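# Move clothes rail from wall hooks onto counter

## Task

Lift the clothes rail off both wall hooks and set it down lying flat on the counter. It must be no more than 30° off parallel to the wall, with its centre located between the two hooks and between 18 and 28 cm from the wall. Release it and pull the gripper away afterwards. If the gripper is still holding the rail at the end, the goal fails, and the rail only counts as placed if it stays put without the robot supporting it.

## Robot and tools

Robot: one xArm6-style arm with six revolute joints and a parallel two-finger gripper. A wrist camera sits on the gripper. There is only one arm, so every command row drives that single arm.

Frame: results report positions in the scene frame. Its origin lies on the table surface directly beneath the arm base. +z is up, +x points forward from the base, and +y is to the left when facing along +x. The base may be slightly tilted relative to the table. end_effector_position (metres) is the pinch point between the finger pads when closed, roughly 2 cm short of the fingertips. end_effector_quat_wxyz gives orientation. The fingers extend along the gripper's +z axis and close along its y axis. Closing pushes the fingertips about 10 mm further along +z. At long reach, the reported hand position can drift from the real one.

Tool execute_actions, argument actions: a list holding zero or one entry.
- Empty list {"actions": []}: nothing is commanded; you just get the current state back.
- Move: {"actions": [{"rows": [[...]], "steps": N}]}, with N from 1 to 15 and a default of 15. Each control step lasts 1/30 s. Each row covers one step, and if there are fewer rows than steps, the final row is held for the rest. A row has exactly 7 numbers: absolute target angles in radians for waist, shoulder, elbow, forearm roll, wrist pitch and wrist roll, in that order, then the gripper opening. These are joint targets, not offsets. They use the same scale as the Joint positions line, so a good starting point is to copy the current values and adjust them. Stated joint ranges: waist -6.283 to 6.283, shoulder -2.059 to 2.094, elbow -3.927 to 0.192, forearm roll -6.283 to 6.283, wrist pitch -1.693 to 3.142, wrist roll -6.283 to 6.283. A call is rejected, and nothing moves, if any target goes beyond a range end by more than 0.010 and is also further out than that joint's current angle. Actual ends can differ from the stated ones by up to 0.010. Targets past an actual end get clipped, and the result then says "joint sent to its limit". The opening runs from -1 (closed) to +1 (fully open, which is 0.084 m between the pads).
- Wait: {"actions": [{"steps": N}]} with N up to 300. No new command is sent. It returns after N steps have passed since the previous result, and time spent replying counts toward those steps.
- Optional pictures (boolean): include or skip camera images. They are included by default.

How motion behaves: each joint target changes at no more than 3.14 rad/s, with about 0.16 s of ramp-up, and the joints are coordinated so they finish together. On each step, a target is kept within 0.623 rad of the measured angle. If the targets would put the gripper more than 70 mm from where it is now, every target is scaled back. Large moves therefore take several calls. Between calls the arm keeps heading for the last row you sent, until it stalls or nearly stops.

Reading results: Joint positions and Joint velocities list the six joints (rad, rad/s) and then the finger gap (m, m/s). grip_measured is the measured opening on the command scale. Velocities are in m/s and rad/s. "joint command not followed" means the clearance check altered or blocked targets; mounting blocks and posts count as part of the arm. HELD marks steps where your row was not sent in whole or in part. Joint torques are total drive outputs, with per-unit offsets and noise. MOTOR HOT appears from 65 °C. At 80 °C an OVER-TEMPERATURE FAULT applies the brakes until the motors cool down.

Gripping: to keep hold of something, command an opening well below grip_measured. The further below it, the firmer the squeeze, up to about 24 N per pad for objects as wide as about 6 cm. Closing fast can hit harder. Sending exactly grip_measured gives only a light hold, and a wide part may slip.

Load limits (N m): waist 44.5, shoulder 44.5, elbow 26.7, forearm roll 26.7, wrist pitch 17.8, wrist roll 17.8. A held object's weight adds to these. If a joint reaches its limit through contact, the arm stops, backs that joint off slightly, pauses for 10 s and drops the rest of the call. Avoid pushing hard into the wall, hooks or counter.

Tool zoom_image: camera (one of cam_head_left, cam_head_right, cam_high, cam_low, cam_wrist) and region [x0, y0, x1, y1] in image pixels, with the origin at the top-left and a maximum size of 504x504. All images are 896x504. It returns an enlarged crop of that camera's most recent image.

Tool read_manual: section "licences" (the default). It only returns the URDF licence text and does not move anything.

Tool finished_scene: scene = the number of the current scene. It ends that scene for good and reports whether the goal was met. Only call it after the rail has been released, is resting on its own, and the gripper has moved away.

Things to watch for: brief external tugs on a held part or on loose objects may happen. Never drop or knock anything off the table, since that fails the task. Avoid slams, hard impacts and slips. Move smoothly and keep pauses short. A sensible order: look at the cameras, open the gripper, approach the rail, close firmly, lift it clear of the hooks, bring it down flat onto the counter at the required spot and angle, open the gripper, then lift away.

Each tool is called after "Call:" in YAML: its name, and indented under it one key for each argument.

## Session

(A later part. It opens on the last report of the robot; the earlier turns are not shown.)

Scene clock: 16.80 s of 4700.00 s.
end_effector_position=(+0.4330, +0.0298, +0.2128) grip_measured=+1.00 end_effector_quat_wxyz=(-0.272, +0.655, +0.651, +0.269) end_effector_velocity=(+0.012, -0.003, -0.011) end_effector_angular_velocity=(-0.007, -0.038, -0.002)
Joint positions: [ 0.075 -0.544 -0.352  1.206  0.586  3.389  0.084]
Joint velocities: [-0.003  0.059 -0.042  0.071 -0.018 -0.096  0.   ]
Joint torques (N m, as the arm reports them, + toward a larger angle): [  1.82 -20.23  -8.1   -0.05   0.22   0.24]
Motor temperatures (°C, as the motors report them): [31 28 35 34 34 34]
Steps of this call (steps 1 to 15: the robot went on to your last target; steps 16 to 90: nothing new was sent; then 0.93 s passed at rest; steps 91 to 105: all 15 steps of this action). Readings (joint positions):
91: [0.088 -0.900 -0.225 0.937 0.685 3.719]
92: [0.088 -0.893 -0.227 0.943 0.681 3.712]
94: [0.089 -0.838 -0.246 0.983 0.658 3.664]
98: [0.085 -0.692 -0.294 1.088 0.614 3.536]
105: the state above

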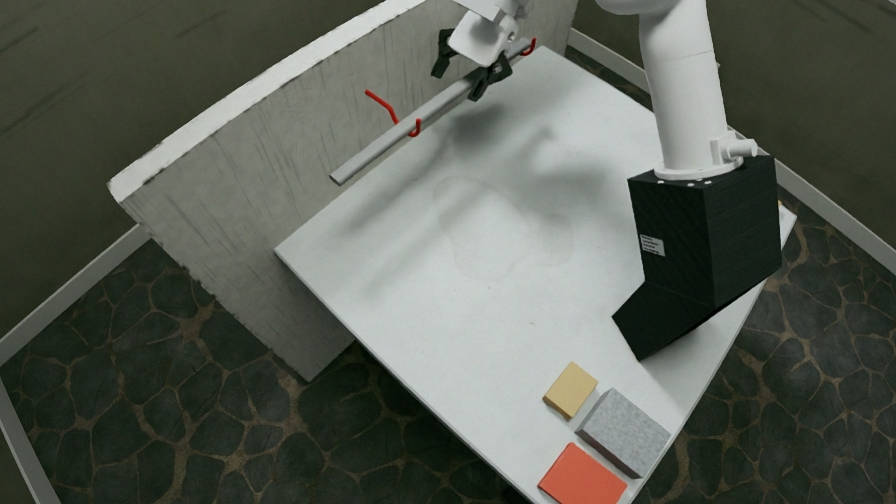

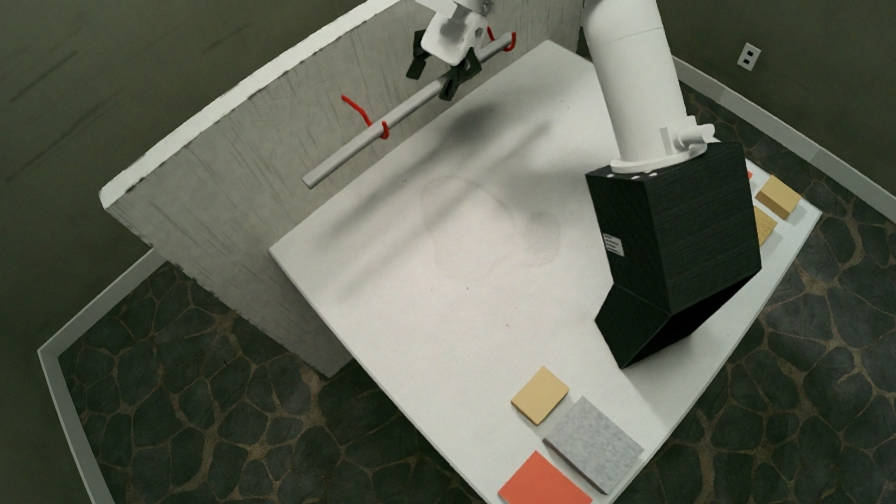

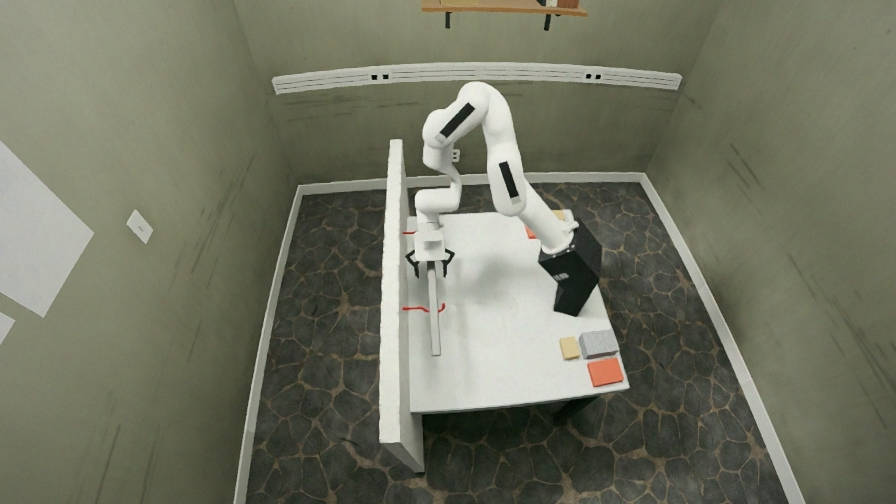

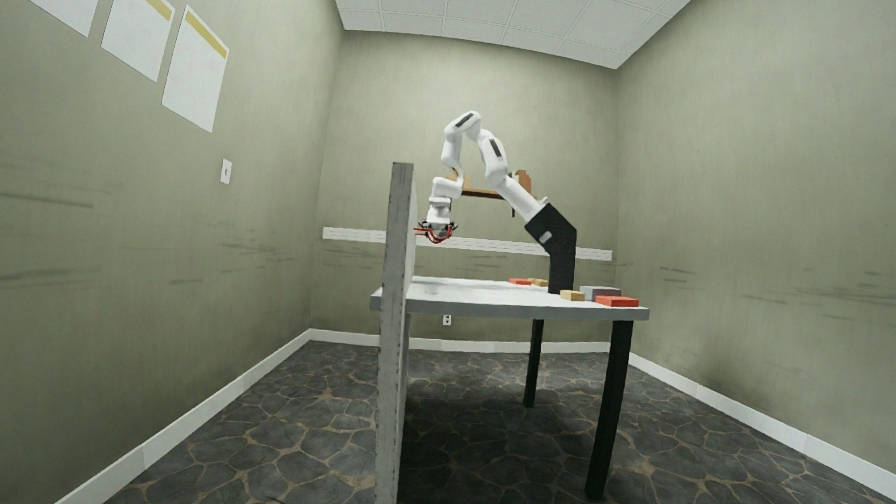

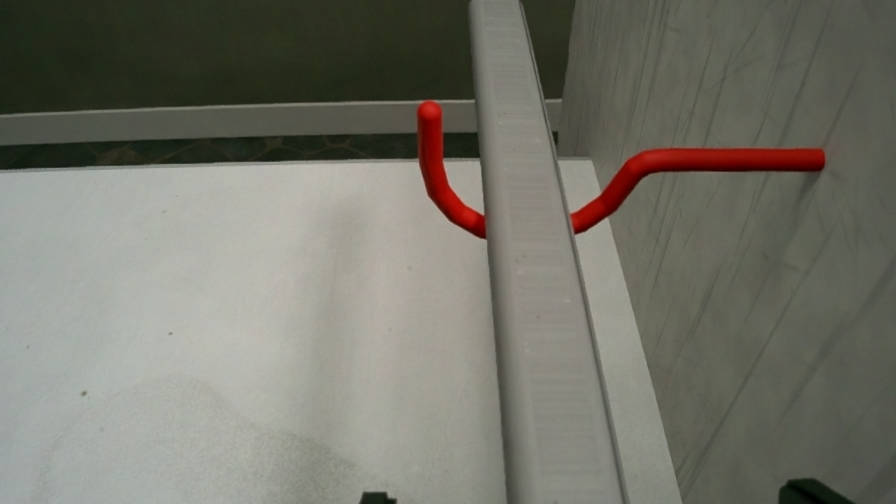

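Call:
execute_actions:
  actions:
    - {"rows":[[0.072,-0.51,-0.369,1.234,0.582,3.352,1],[0.072,-0.51,-0.369,1.234,0.582,3.352,1],[0.072,-0.51,-0.369,1.234,0.582,3.352,1],[0.069,-0.48,-0.383,1.257,0.579,3.321,1]],"steps":15}
  pictures: false

Call:
execute_actions:
  actions:
    - {"rows":[[0.069,-0.48,-0.383,1.257,0.579,3.321,0.6],[0.069,-0.48,-0.383,1.257,0.579,3.321,0.2],[0.069,-0.48,-0.383,1.257,0.579,3.321,-0.1],[0.069,-0.48,-0.383,1.257,0.579,3.321,-0.4],[0.069,-0.48,-0.383,1.257,0.579,3.321,-0.7],[0.069,-0.48,-0.383,1.257,0.579,3.321,-1]],"steps":15}

Scene clock: 19.10 s of 4700.00 s.
end_effector_position=(+0.4347, +0.0295, +0.2004) grip_measured=+1.00 end_effector_quat_wxyz=(-0.271, +0.655, +0.652, +0.271) end_effector_velocity=(+0.000, +0.000, -0.000) end_effector_angular_velocity=(+0.000, -0.001, -0.000)
Joint positions: [ 0.069 -0.48  -0.383  1.257  0.579  3.321  0.084]
Joint velocities: [ 0.     0.001 -0.001  0.002 -0.    -0.002  0.   ]
Joint torques (N m, as the arm reports them, + toward a larger angle): [  1.86 -18.41  -6.77   0.17   0.26  -0.06]
Motor temperatures (°C, as the motors report them): [31 28 35 34 34 34]
Steps of this call (steps 1 to 15: the robot went on to your last target; steps 16 to 54: nothing new was sent; steps 55 to 69: all 15 steps of this action). Readings (joint positions):
55: [0.075 -0.540 -0.355 1.210 0.585 3.382]
56: [0.075 -0.535 -0.358 1.215 0.584 3.377]
58: [0.073 -0.519 -0.365 1.227 0.583 3.362]
62: [0.070 -0.486 -0.380 1.252 0.580 3.328]
69: the state above

Scene clock: 19.60 s of 4700.00 s.
end_effector_position=(+0.4340, +0.0296, +0.2002) grip_measured=-0.34 end_effector_quat_wxyz=(-0.271, +0.655, +0.652, +0.270) end_effector_velocity=(+0.000, -0.000, +0.000) end_effector_angular_velocity=(+0.000, -0.001, -0.001)
Joint positions: [ 0.069 -0.48  -0.382  1.257  0.579  3.321  0.029]
Joint velocities: [-0.    -0.    -0.001  0.001  0.     0.     0.   ]
Joint torques (N m, as the arm reports them, + toward a larger angle): [  2.21 -19.91  -8.94   0.36   0.29   0.13]
Motor temperatures (°C, as the motors report them): [31 28 35 34 34 34]
Steps of this call (steps 1 to 15: all 15 steps of this action). Readings (joint positions):
1: [0.069 -0.480 -0.383 1.257 0.579 3.321]
2: [0.069 -0.480 -0.383 1.257 0.579 3.321]
4: [0.069 -0.480 -0.383 1.257 0.579 3.321]
8: [0.069 -0.480 -0.383 1.257 0.579 3.321]
15: the state above

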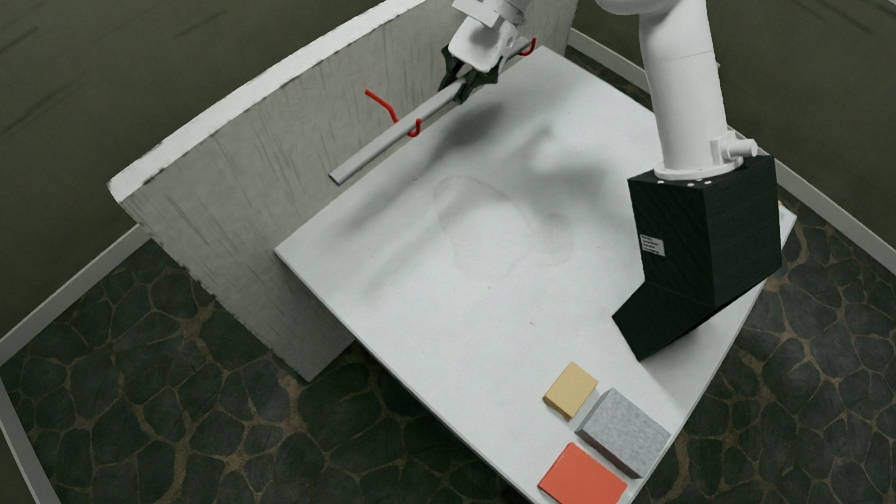

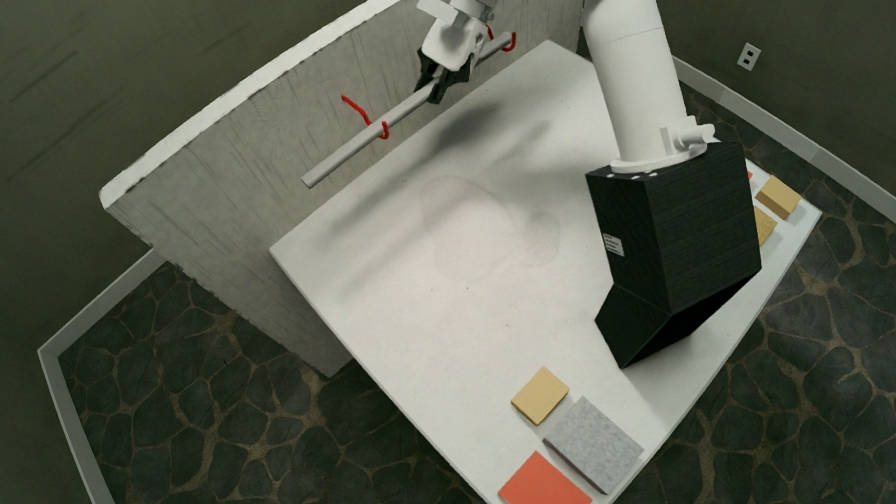

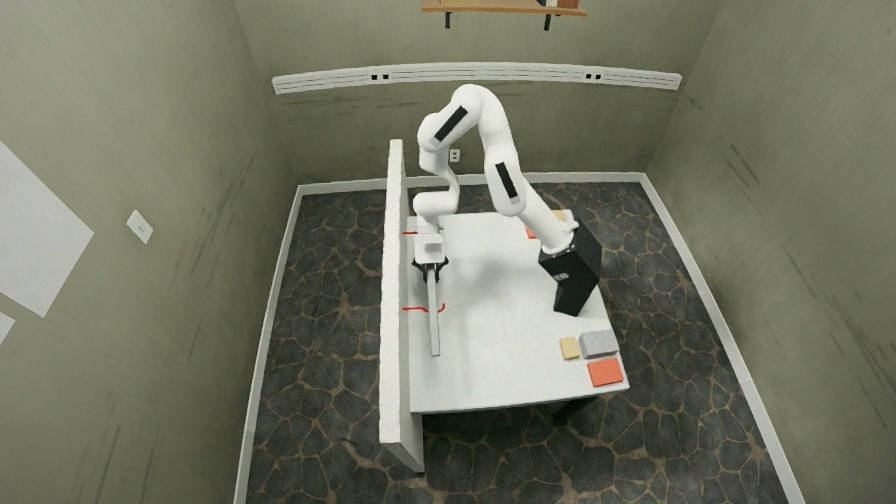

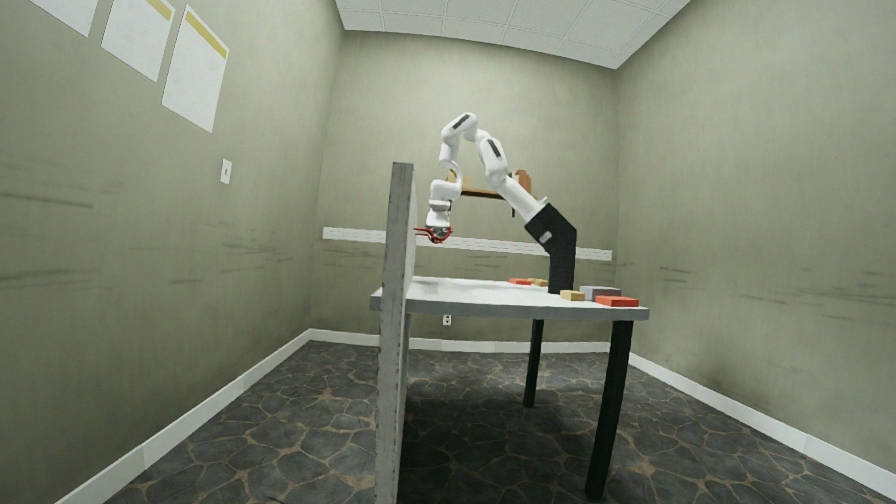

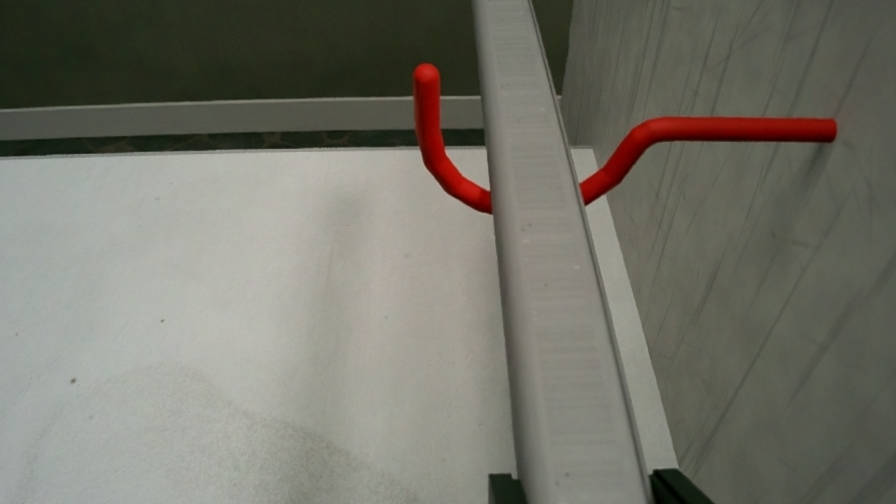

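Call:
execute_actions:
  actions:
    - {"rows":[[0.075,-0.54,-0.355,1.21,0.585,3.383,-1],[0.075,-0.54,-0.355,1.21,0.585,3.383,-1],[0.075,-0.54,-0.355,1.21,0.585,3.383,-1],[0.082,-0.64,-0.315,1.13,0.602,3.483,-1],[0.082,-0.64,-0.315,1.13,0.602,3.483,-1],[0.082,-0.64,-0.315,1.13,0.602,3.483,-1],[0.09,-0.74,-0.275,1.05,0.62,3.583,-1]],"steps":15}
  pictures: false

Call:
execute_actions:
  actions:
    - {"rows":[[0.089,-0.82,-0.25,0.99,0.652,3.65,-1],[0.089,-0.82,-0.25,0.99,0.652,3.65,-1],[0.089,-0.82,-0.25,0.99,0.652,3.65,-1],[0.088,-0.90,-0.225,0.937,0.685,3.72,-1]],"steps":12}
  pictures: false

Call:
execute_actions:
  actions:
    - {"rows":[[0.061,-0.921,-0.157,0.992,0.682,3.634,-1],[0.061,-0.921,-0.157,0.992,0.682,3.634,-1],[0.061,-0.921,-0.157,0.992,0.682,3.634,-1],[0.061,-0.921,-0.157,0.992,0.682,3.634,-1],[0.048,-0.931,-0.122,1.02,0.68,3.591,-1]],"steps":15}

Scene clock: 22.50 s of 4700.00 s.
end_effector_position=(+0.4330, +0.0290, +0.2497) grip_measured=-0.34 end_effector_quat_wxyz=(-0.269, +0.655, +0.653, +0.269) end_effector_velocity=(-0.015, +0.002, -0.000) end_effector_angular_velocity=(-0.001, +0.040, +0.004)
Joint positions: [ 0.09  -0.738 -0.276  1.052  0.619  3.58   0.029]
Joint velocities: [ 0.001 -0.02   0.03  -0.038  0.007  0.051  0.   ]
Joint torques (N m, as the arm reports them, + toward a larger angle): [  1.9  -15.49 -11.5   -0.17   0.48  -0.23]
Motor temperatures (°C, as the motors report them): [31 28 35 34 34 34]
Steps of this call (steps 1 to 15: the robot went on to your last target; steps 16 to 72: nothing new was sent; steps 73 to 87: all 15 steps of this action). Readings (joint positions):
73: [0.069 -0.480 -0.383 1.257 0.579 3.322]
74: [0.070 -0.486 -0.380 1.251 0.579 3.330]
76: [0.072 -0.517 -0.367 1.228 0.582 3.360]
80: [0.081 -0.622 -0.324 1.144 0.599 3.465]
87: the state above

Scene clock: 22.90 s of 4700.00 s.
end_effector_position=(+0.4305, +0.0293, +0.2793) grip_measured=-0.34 end_effector_quat_wxyz=(-0.269, +0.652, +0.655, +0.272) end_effector_velocity=(-0.011, +0.003, -0.001) end_effector_angular_velocity=(+0.003, +0.030, +0.004)
Joint positions: [ 0.088 -0.898 -0.226  0.939  0.684  3.718  0.029]
Joint velocities: [-0.002 -0.016  0.021 -0.024  0.013  0.033  0.   ]
Joint torques (N m, as the arm reports them, + toward a larger angle): [  1.45 -13.57 -13.88   0.27   0.29  -0.27]
Motor temperatures (°C, as the motors report them): [31 28 35 34 34 34]
Steps of this call (steps 1 to 12: all 12 steps of this action). Readings (joint positions):
1: [0.090 -0.739 -0.275 1.051 0.620 3.582]
2: [0.090 -0.745 -0.273 1.045 0.623 3.589]
4: [0.089 -0.784 -0.260 1.015 0.639 3.622]
8: [0.088 -0.880 -0.232 0.952 0.676 3.700]
12: the state above

Scene clock: 23.40 s of 4700.00 s.
end_effector_position=(+0.3912, +0.0294, +0.2644) grip_measured=-0.34 end_effector_quat_wxyz=(-0.271, +0.651, +0.654, +0.274) end_effector_velocity=(-0.001, +0.000, -0.000) end_effector_angular_velocity=(+0.000, -0.002, +0.001)
Joint positions: [ 0.048 -0.931 -0.123  1.02   0.68   3.591  0.029]
Joint velocities: [-0.001 -0.002  0.004  0.003 -0.001 -0.006  0.   ]
Joint torques (N m, as the arm reports them, + toward a larger angle): [  0.96 -12.1  -11.57   0.19   0.43   0.02]
Motor temperatures (°C, as the motors report them): [31 28 35 34 34 34]
Steps of this call (steps 1 to 15: all 15 steps of this action). Readings (joint positions):
1: [0.088 -0.899 -0.225 0.938 0.684 3.718]
2: [0.086 -0.901 -0.221 0.943 0.684 3.711]
4: [0.073 -0.912 -0.190 0.969 0.683 3.671]
8: [0.053 -0.926 -0.134 1.008 0.681 3.610]
15: the state above

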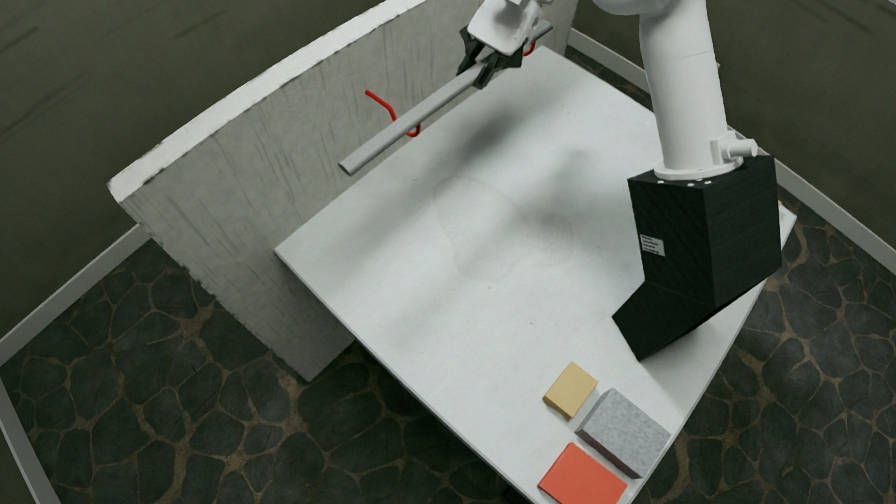

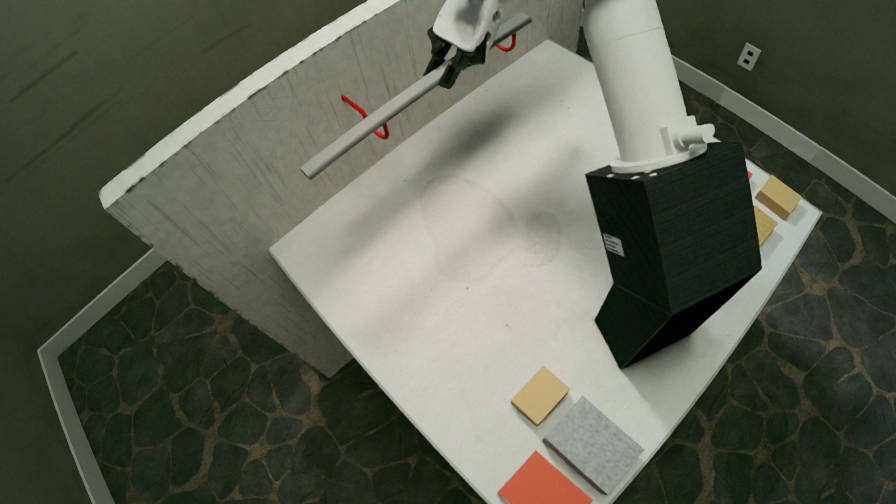

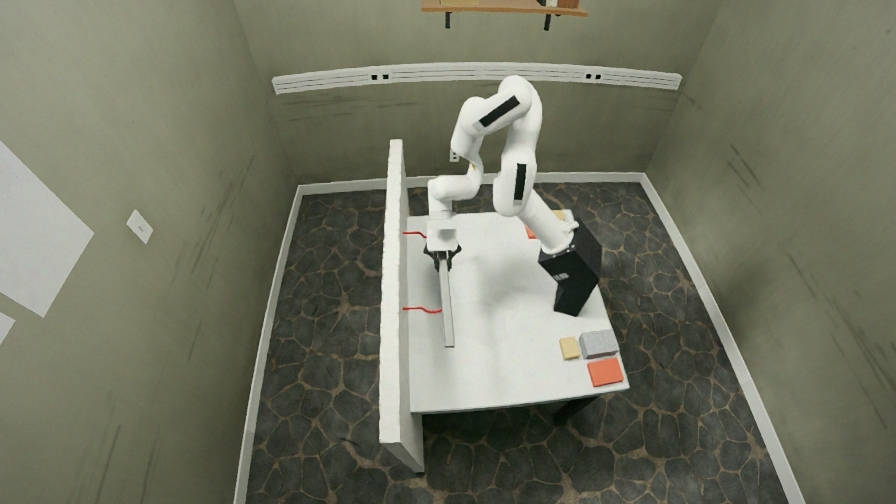

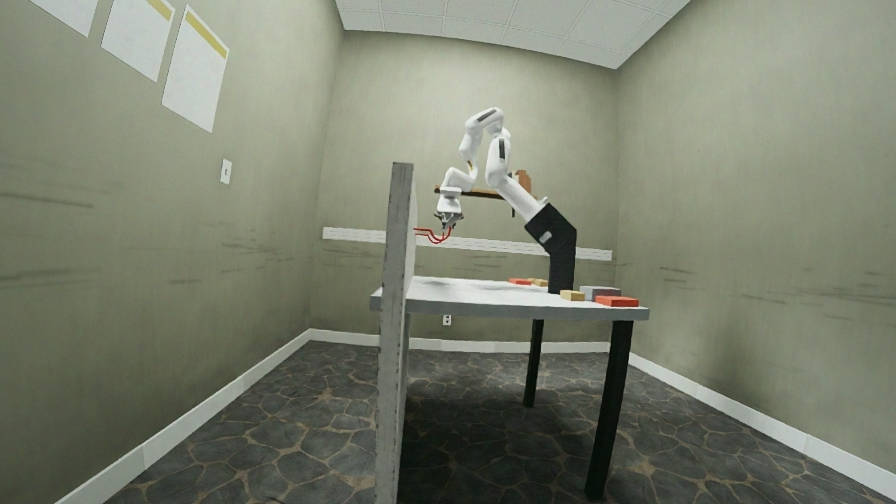

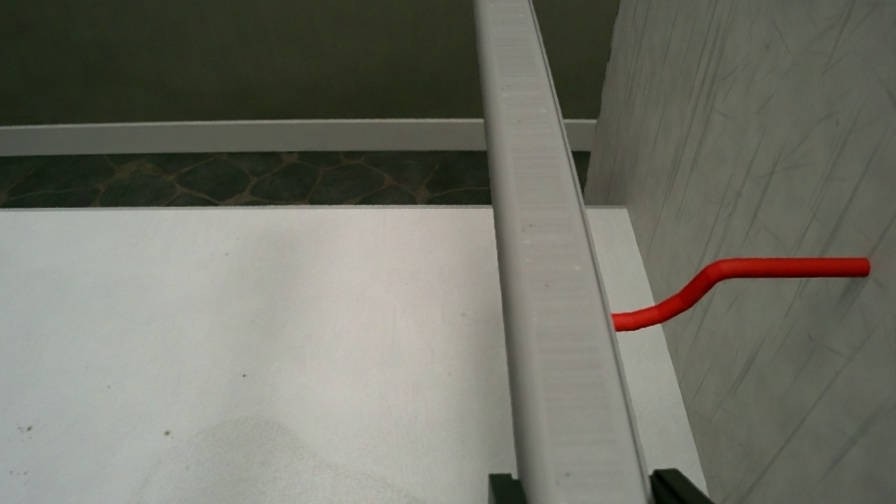

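Over the tips. Continue.

Call:
execute_actions:
  actions:
    - {"rows":[[0.035,-0.942,-0.088,1.048,0.678,3.548,-1],[0.035,-0.942,-0.088,1.048,0.678,3.548,-1],[0.035,-0.942,-0.088,1.048,0.678,3.548,-1],[0.035,-0.942,-0.088,1.048,0.678,3.548,-1],[0.02,-0.945,-0.052,1.085,0.675,3.495,-1]],"steps":12}

Call:
zoom_image:
  camera: "cam_low"
  region: [400,190,500,290]

Scene clock: 24.97 s of 4700.00 s.
end_effector_position=(+0.3618, +0.0305, +0.2537) grip_measured=-0.34 end_effector_quat_wxyz=(-0.273, +0.652, +0.652, +0.274) end_effector_velocity=(+0.011, -0.005, +0.002) end_effector_angular_velocity=(-0.008, -0.040, -0.007)
Joint positions: [ 0.02  -0.945 -0.052  1.084  0.675  3.497  0.029]
Joint velocities: [-0.007 -0.007 -0.011  0.024 -0.005 -0.037 -0.   ]
Joint torques (N m, as the arm reports them, + toward a larger angle): [  1.5  -10.53 -10.9   -0.08   0.58  -0.04]
Motor temperatures (°C, as the motors report them): [31 28 35 34 34 34]
Steps of this call (steps 1 to 15: the robot went on to your last target; steps 16 to 35: nothing new was sent; steps 36 to 47: all 12 steps of this action). Readings (joint positions):
36: [0.048 -0.931 -0.122 1.020 0.680 3.590]
37: [0.046 -0.933 -0.118 1.025 0.680 3.583]
39: [0.039 -0.939 -0.101 1.038 0.679 3.563]
43: [0.026 -0.944 -0.066 1.071 0.676 3.516]
47: the state above

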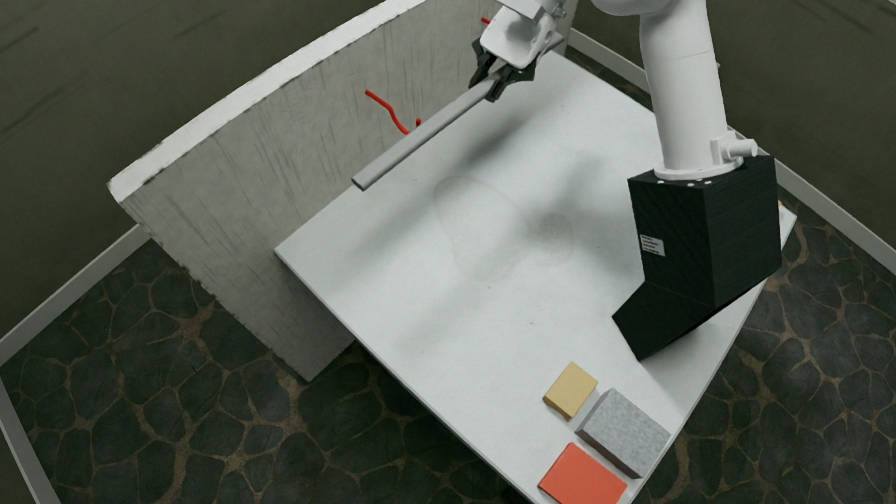

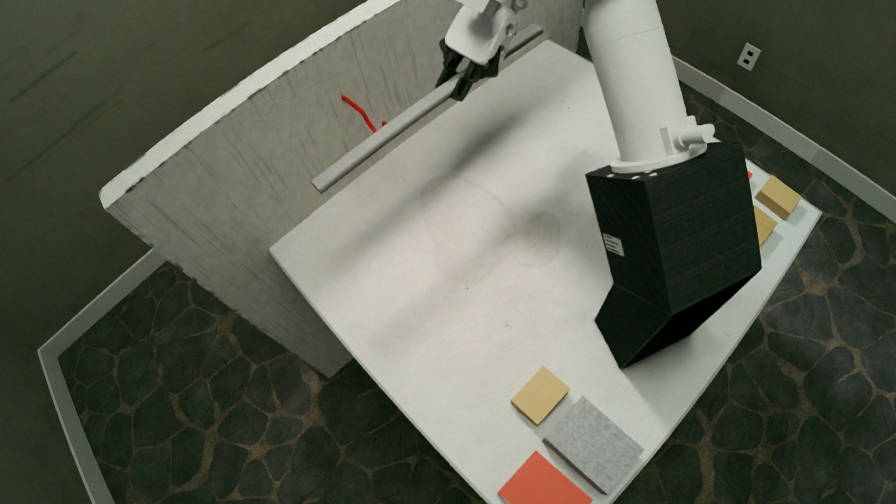

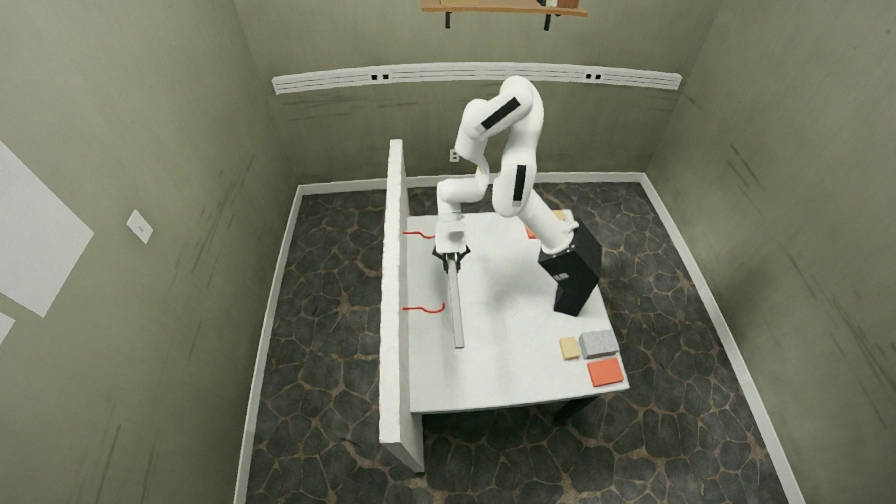

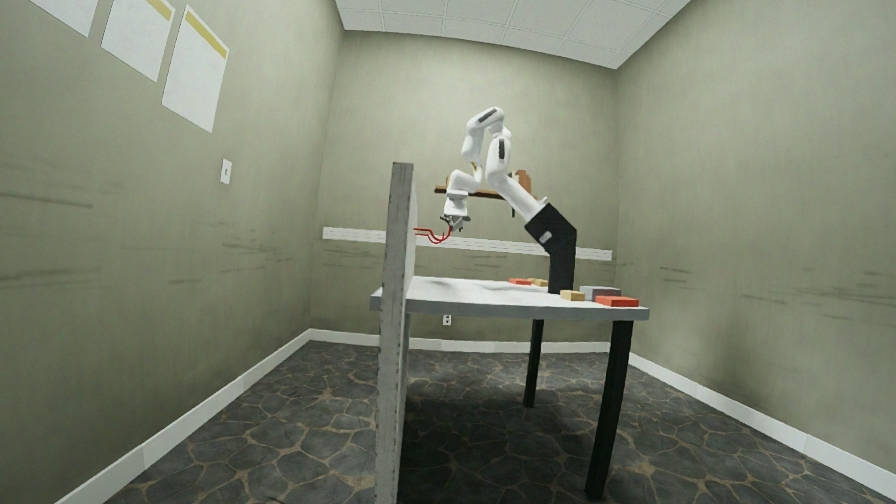

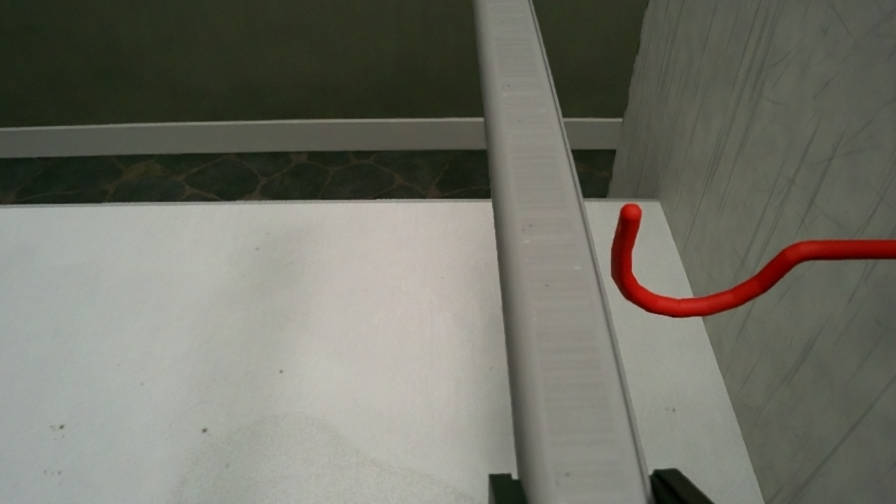

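Region (400, 190, 500, 290) of cam_low's 896x504 image, scaled by 5.040, with more detail than that image has.

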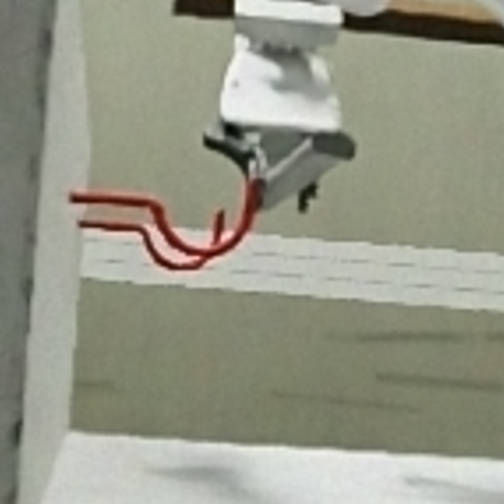

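Call:
execute_actions:
  actions:
    - {"rows":[[0.022,-0.83,-0.077,1.19,0.637,3.364,-1],[0.022,-0.83,-0.077,1.19,0.637,3.364,-1],[0.022,-0.83,-0.077,1.19,0.637,3.364,-1],[0.025,-0.723,-0.102,1.297,0.599,3.233,-1],[0.025,-0.723,-0.102,1.297,0.599,3.233,-1],[0.025,-0.723,-0.102,1.297,0.599,3.233,-1],[-0.002,-0.56,-0.18,1.39,0.615,3.093,-1]],"steps":15}
  pictures: false

Call:
execute_actions:
  actions:
    - {"rows":[[-0.028,-0.40,-0.256,1.484,0.631,2.95,-1],[-0.028,-0.40,-0.256,1.484,0.631,2.95,-1],[-0.028,-0.40,-0.256,1.484,0.631,2.95,-1],[-0.054,-0.238,-0.333,1.577,0.646,2.808,-1],[-0.054,-0.238,-0.333,1.577,0.646,2.808,-1],[-0.054,-0.238,-0.333,1.577,0.646,2.808,-1],[-0.08,-0.077,-0.41,1.67,0.662,2.666,-1]],"steps":15}

Scene clock: 27.10 s of 4700.00 s.
end_effector_position=(+0.3513, +0.0303, +0.2005) grip_measured=-0.34 end_effector_quat_wxyz=(-0.278, +0.651, +0.652, +0.273) end_effector_velocity=(+0.003, +0.000, -0.008) end_effector_angular_velocity=(+0.005, -0.024, +0.007)
Joint positions: [-0.002 -0.564 -0.178  1.386  0.615  3.098  0.029]
Joint velocities: [-0.009  0.06  -0.031  0.056  0.006 -0.091 -0.   ]
Joint torques (N m, as the arm reports them, + toward a larger angle): [  1.65 -17.09  -3.02   0.19   0.64   0.09]
Motor temperatures (°C, as the motors report them): [31 28 35 34 34 34]
Steps of this call (steps 1 to 15: the robot went on to your last target; steps 16 to 49: nothing new was sent; steps 50 to 64: all 15 steps of this action). Readings (joint positions):
50: [0.020 -0.945 -0.052 1.085 0.675 3.494]
51: [0.020 -0.939 -0.054 1.092 0.673 3.486]
53: [0.021 -0.894 -0.065 1.134 0.657 3.433]
57: [0.022 -0.751 -0.096 1.265 0.615 3.270]
64: the state above

Scene clock: 27.60 s of 4700.00 s.
end_effector_position=(+0.3366, +0.0305, +0.1178) grip_measured=-0.34 end_effector_quat_wxyz=(-0.283, +0.649, +0.649, +0.277) end_effector_velocity=(+0.014, -0.002, -0.014) end_effector_angular_velocity=(-0.007, -0.059, +0.002)
Joint positions: [-0.079 -0.081 -0.406  1.666  0.661  2.672  0.029]
Joint velocities: [-0.009  0.058 -0.054  0.059  0.016 -0.099 -0.   ]
Joint torques (N m, as the arm reports them, + toward a larger angle): [  2.62 -21.47   3.52  -0.19   0.4    0.17]
Motor temperatures (°C, as the motors report them): [31 28 35 34 34 34]
Steps of this call (steps 1 to 15: all 15 steps of this action). Readings (joint positions):
1: [-0.002 -0.562 -0.179 1.388 0.615 3.095]
2: [-0.003 -0.555 -0.183 1.393 0.616 3.087]
4: [-0.012 -0.499 -0.210 1.428 0.622 3.034]
8: [-0.045 -0.295 -0.307 1.544 0.641 2.858]
15: the state above

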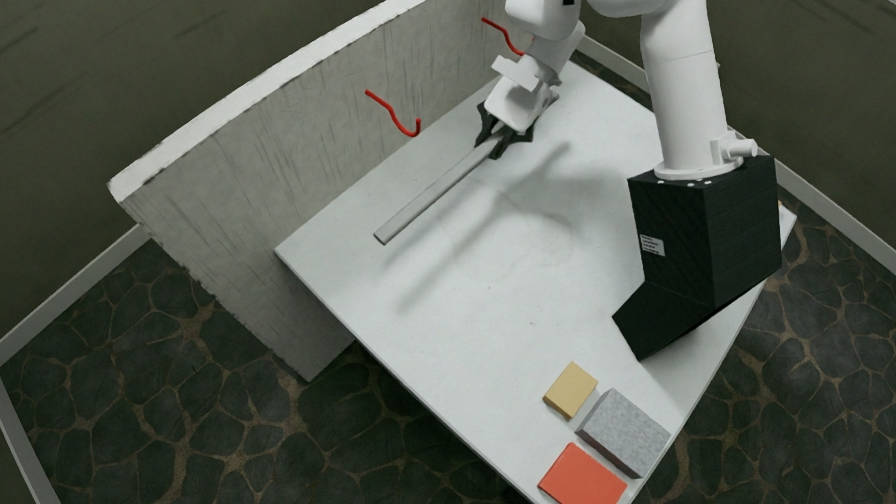

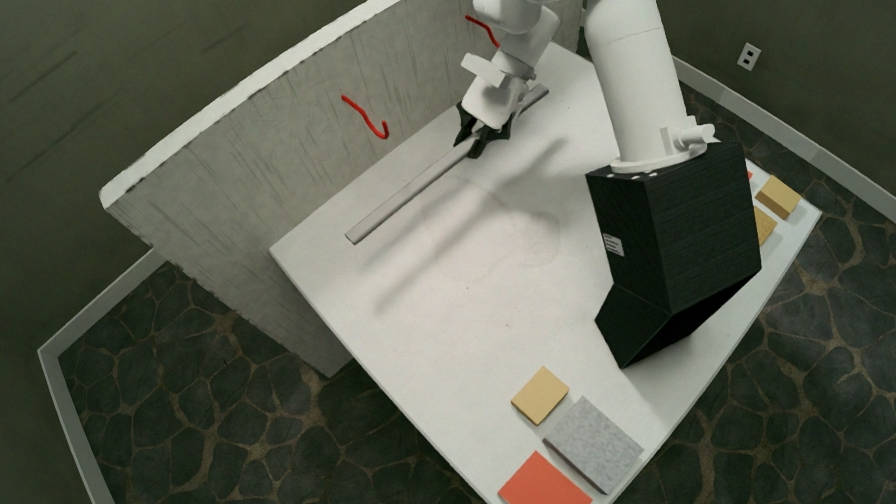

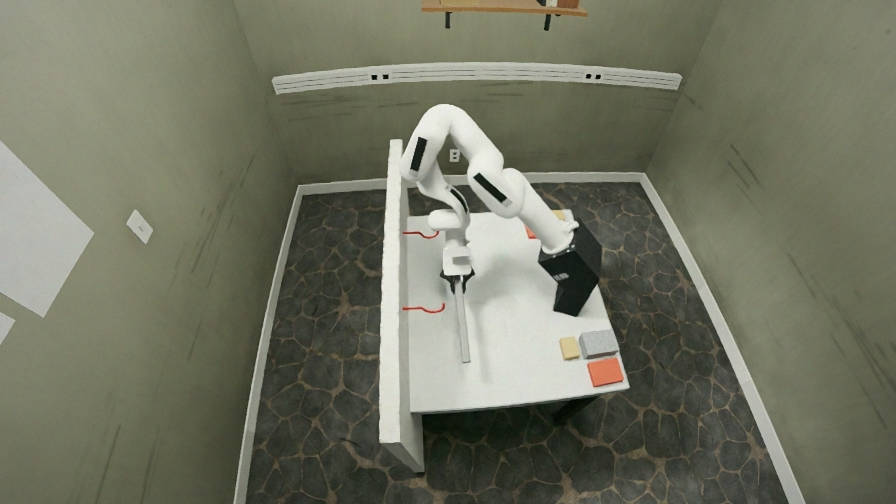

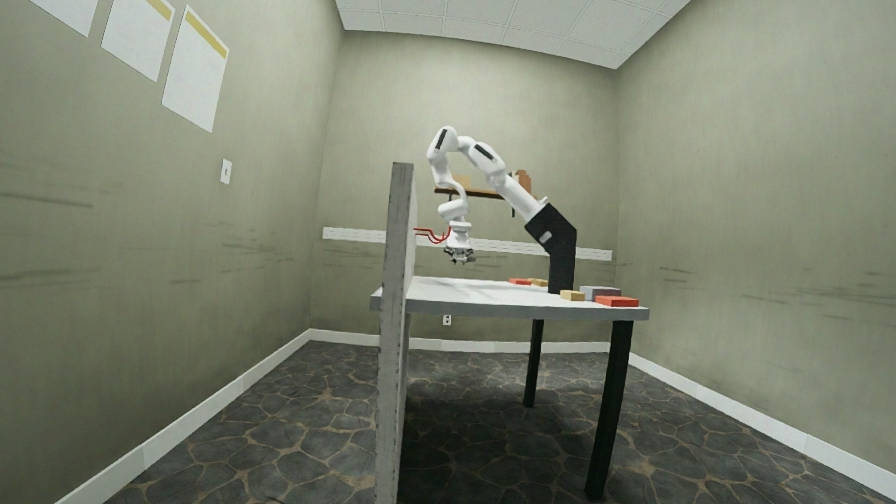

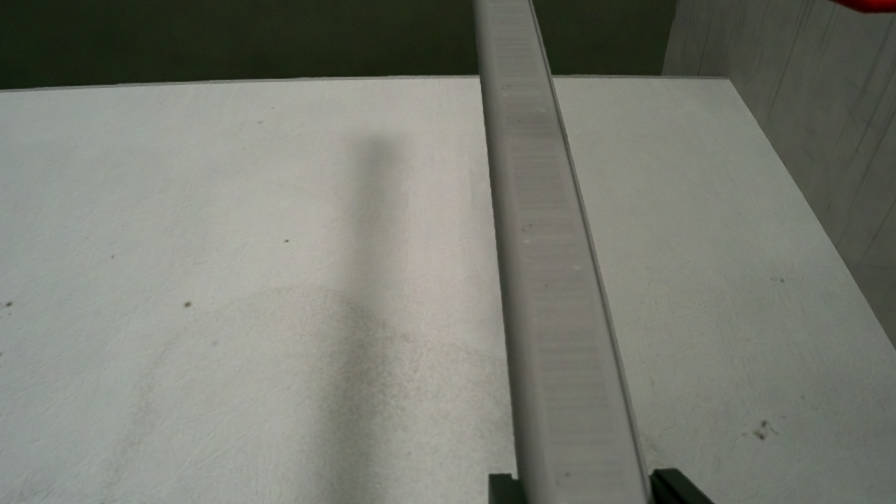

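Call:
execute_actions:
  actions:
    - {"rows":[[-0.093,0.004,-0.448,1.717,0.67,2.595,-1],[-0.093,0.004,-0.448,1.717,0.67,2.595,-1],[-0.093,0.004,-0.448,1.717,0.67,2.595,-1],[-0.107,0.085,-0.487,1.764,0.678,2.525,-1]],"steps":12}

Call:
zoom_image:
  camera: "cam_high"
  region: [390,180,510,280]

Call:
zoom_image:
  camera: "cam_low"
  region: [400,180,500,290]

Scene clock: 29.10 s of 4700.00 s.
end_effector_position=(+0.3234, +0.0298, +0.0840) grip_measured=-0.34 end_effector_quat_wxyz=(-0.277, +0.652, +0.650, +0.275) end_effector_velocity=(+0.014, -0.002, -0.005) end_effector_angular_velocity=(-0.006, -0.039, -0.001)
Joint positions: [-0.107  0.084 -0.486  1.763  0.678  2.527  0.029]
Joint velocities: [-0.001  0.01  -0.027  0.02   0.008 -0.033 -0.   ]
Joint torques (N m, as the arm reports them, + toward a larger angle): [  2.13 -19.62   6.39  -0.1    0.25   0.06]
Motor temperatures (°C, as the motors report them): [31 28 35 34 34 34]
Steps of this call (steps 1 to 15: the robot went on to your last target; steps 16 to 33: nothing new was sent; steps 34 to 45: all 12 steps of this action). Readings (joint positions):
34: [-0.080 -0.077 -0.410 1.670 0.662 2.665]
35: [-0.081 -0.070 -0.414 1.675 0.663 2.658]
37: [-0.087 -0.031 -0.433 1.697 0.667 2.624]
41: [-0.104 0.065 -0.477 1.751 0.675 2.545]
45: the state above

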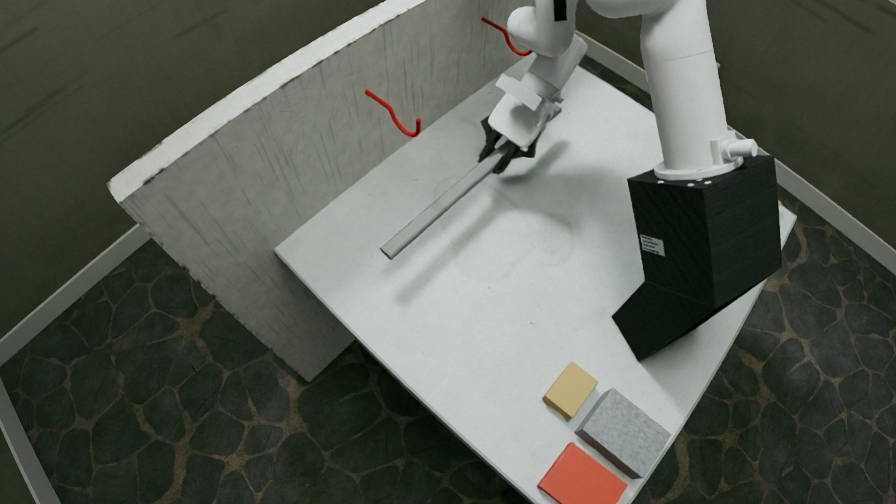

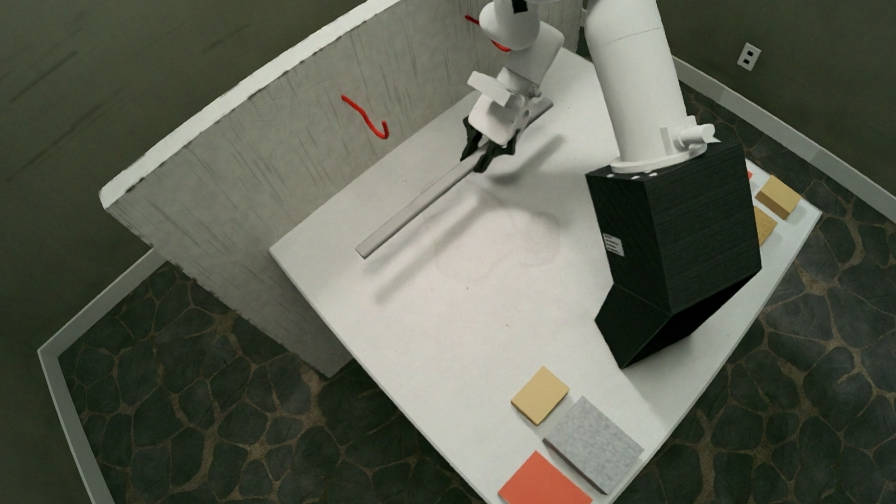

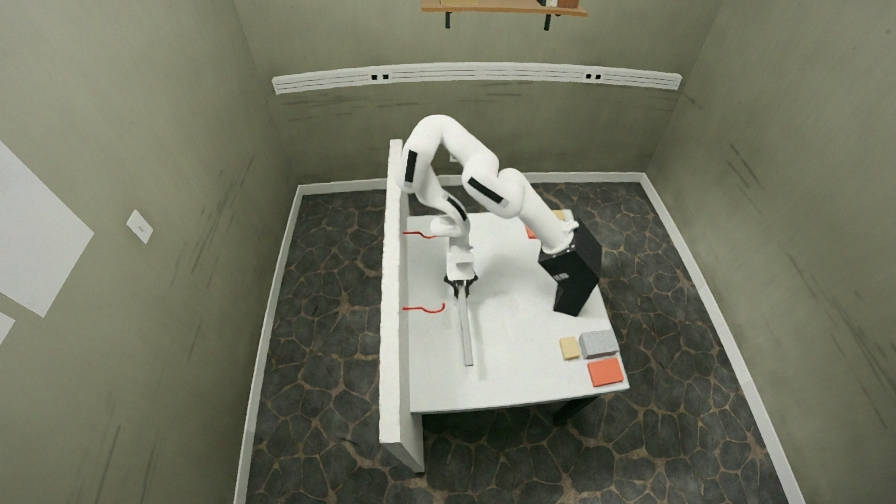

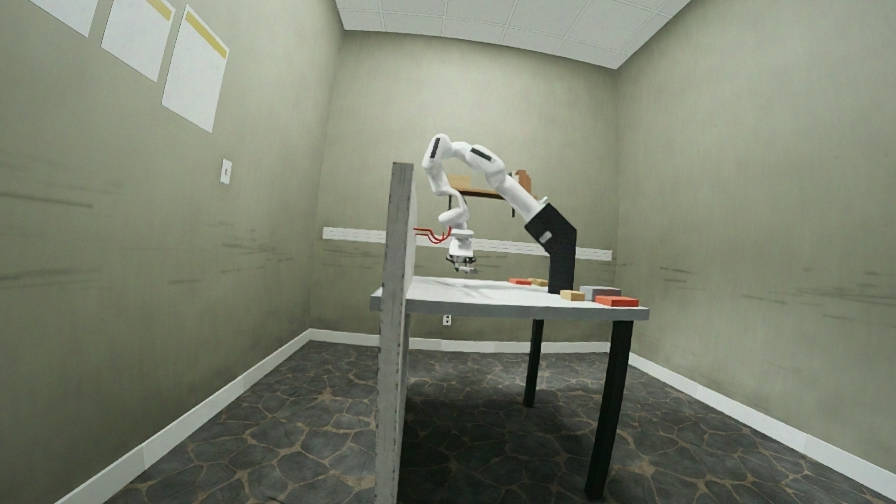

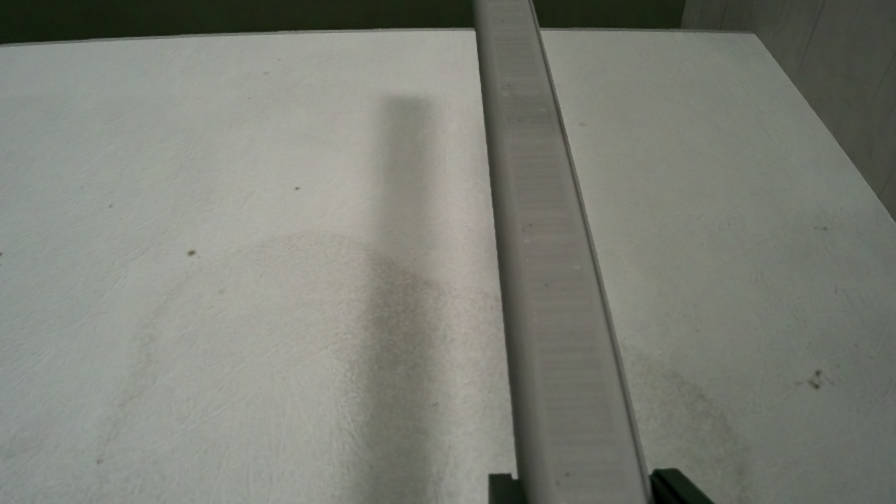

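Region (390, 180, 510, 280) of cam_high's 896x504 image, scaled by 4.200, with more detail than that image has.

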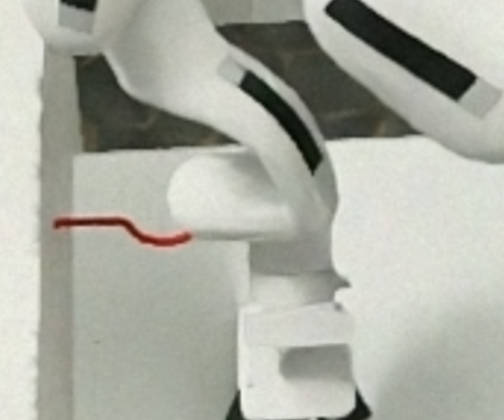

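Region (400, 180, 500, 290) of cam_low's 896x504 image, scaled by 4.582, with more detail than that image has; it fills the left 458 columns of this view, and the rest is white.

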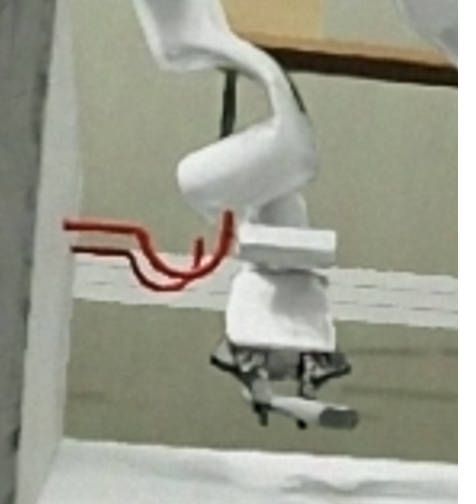

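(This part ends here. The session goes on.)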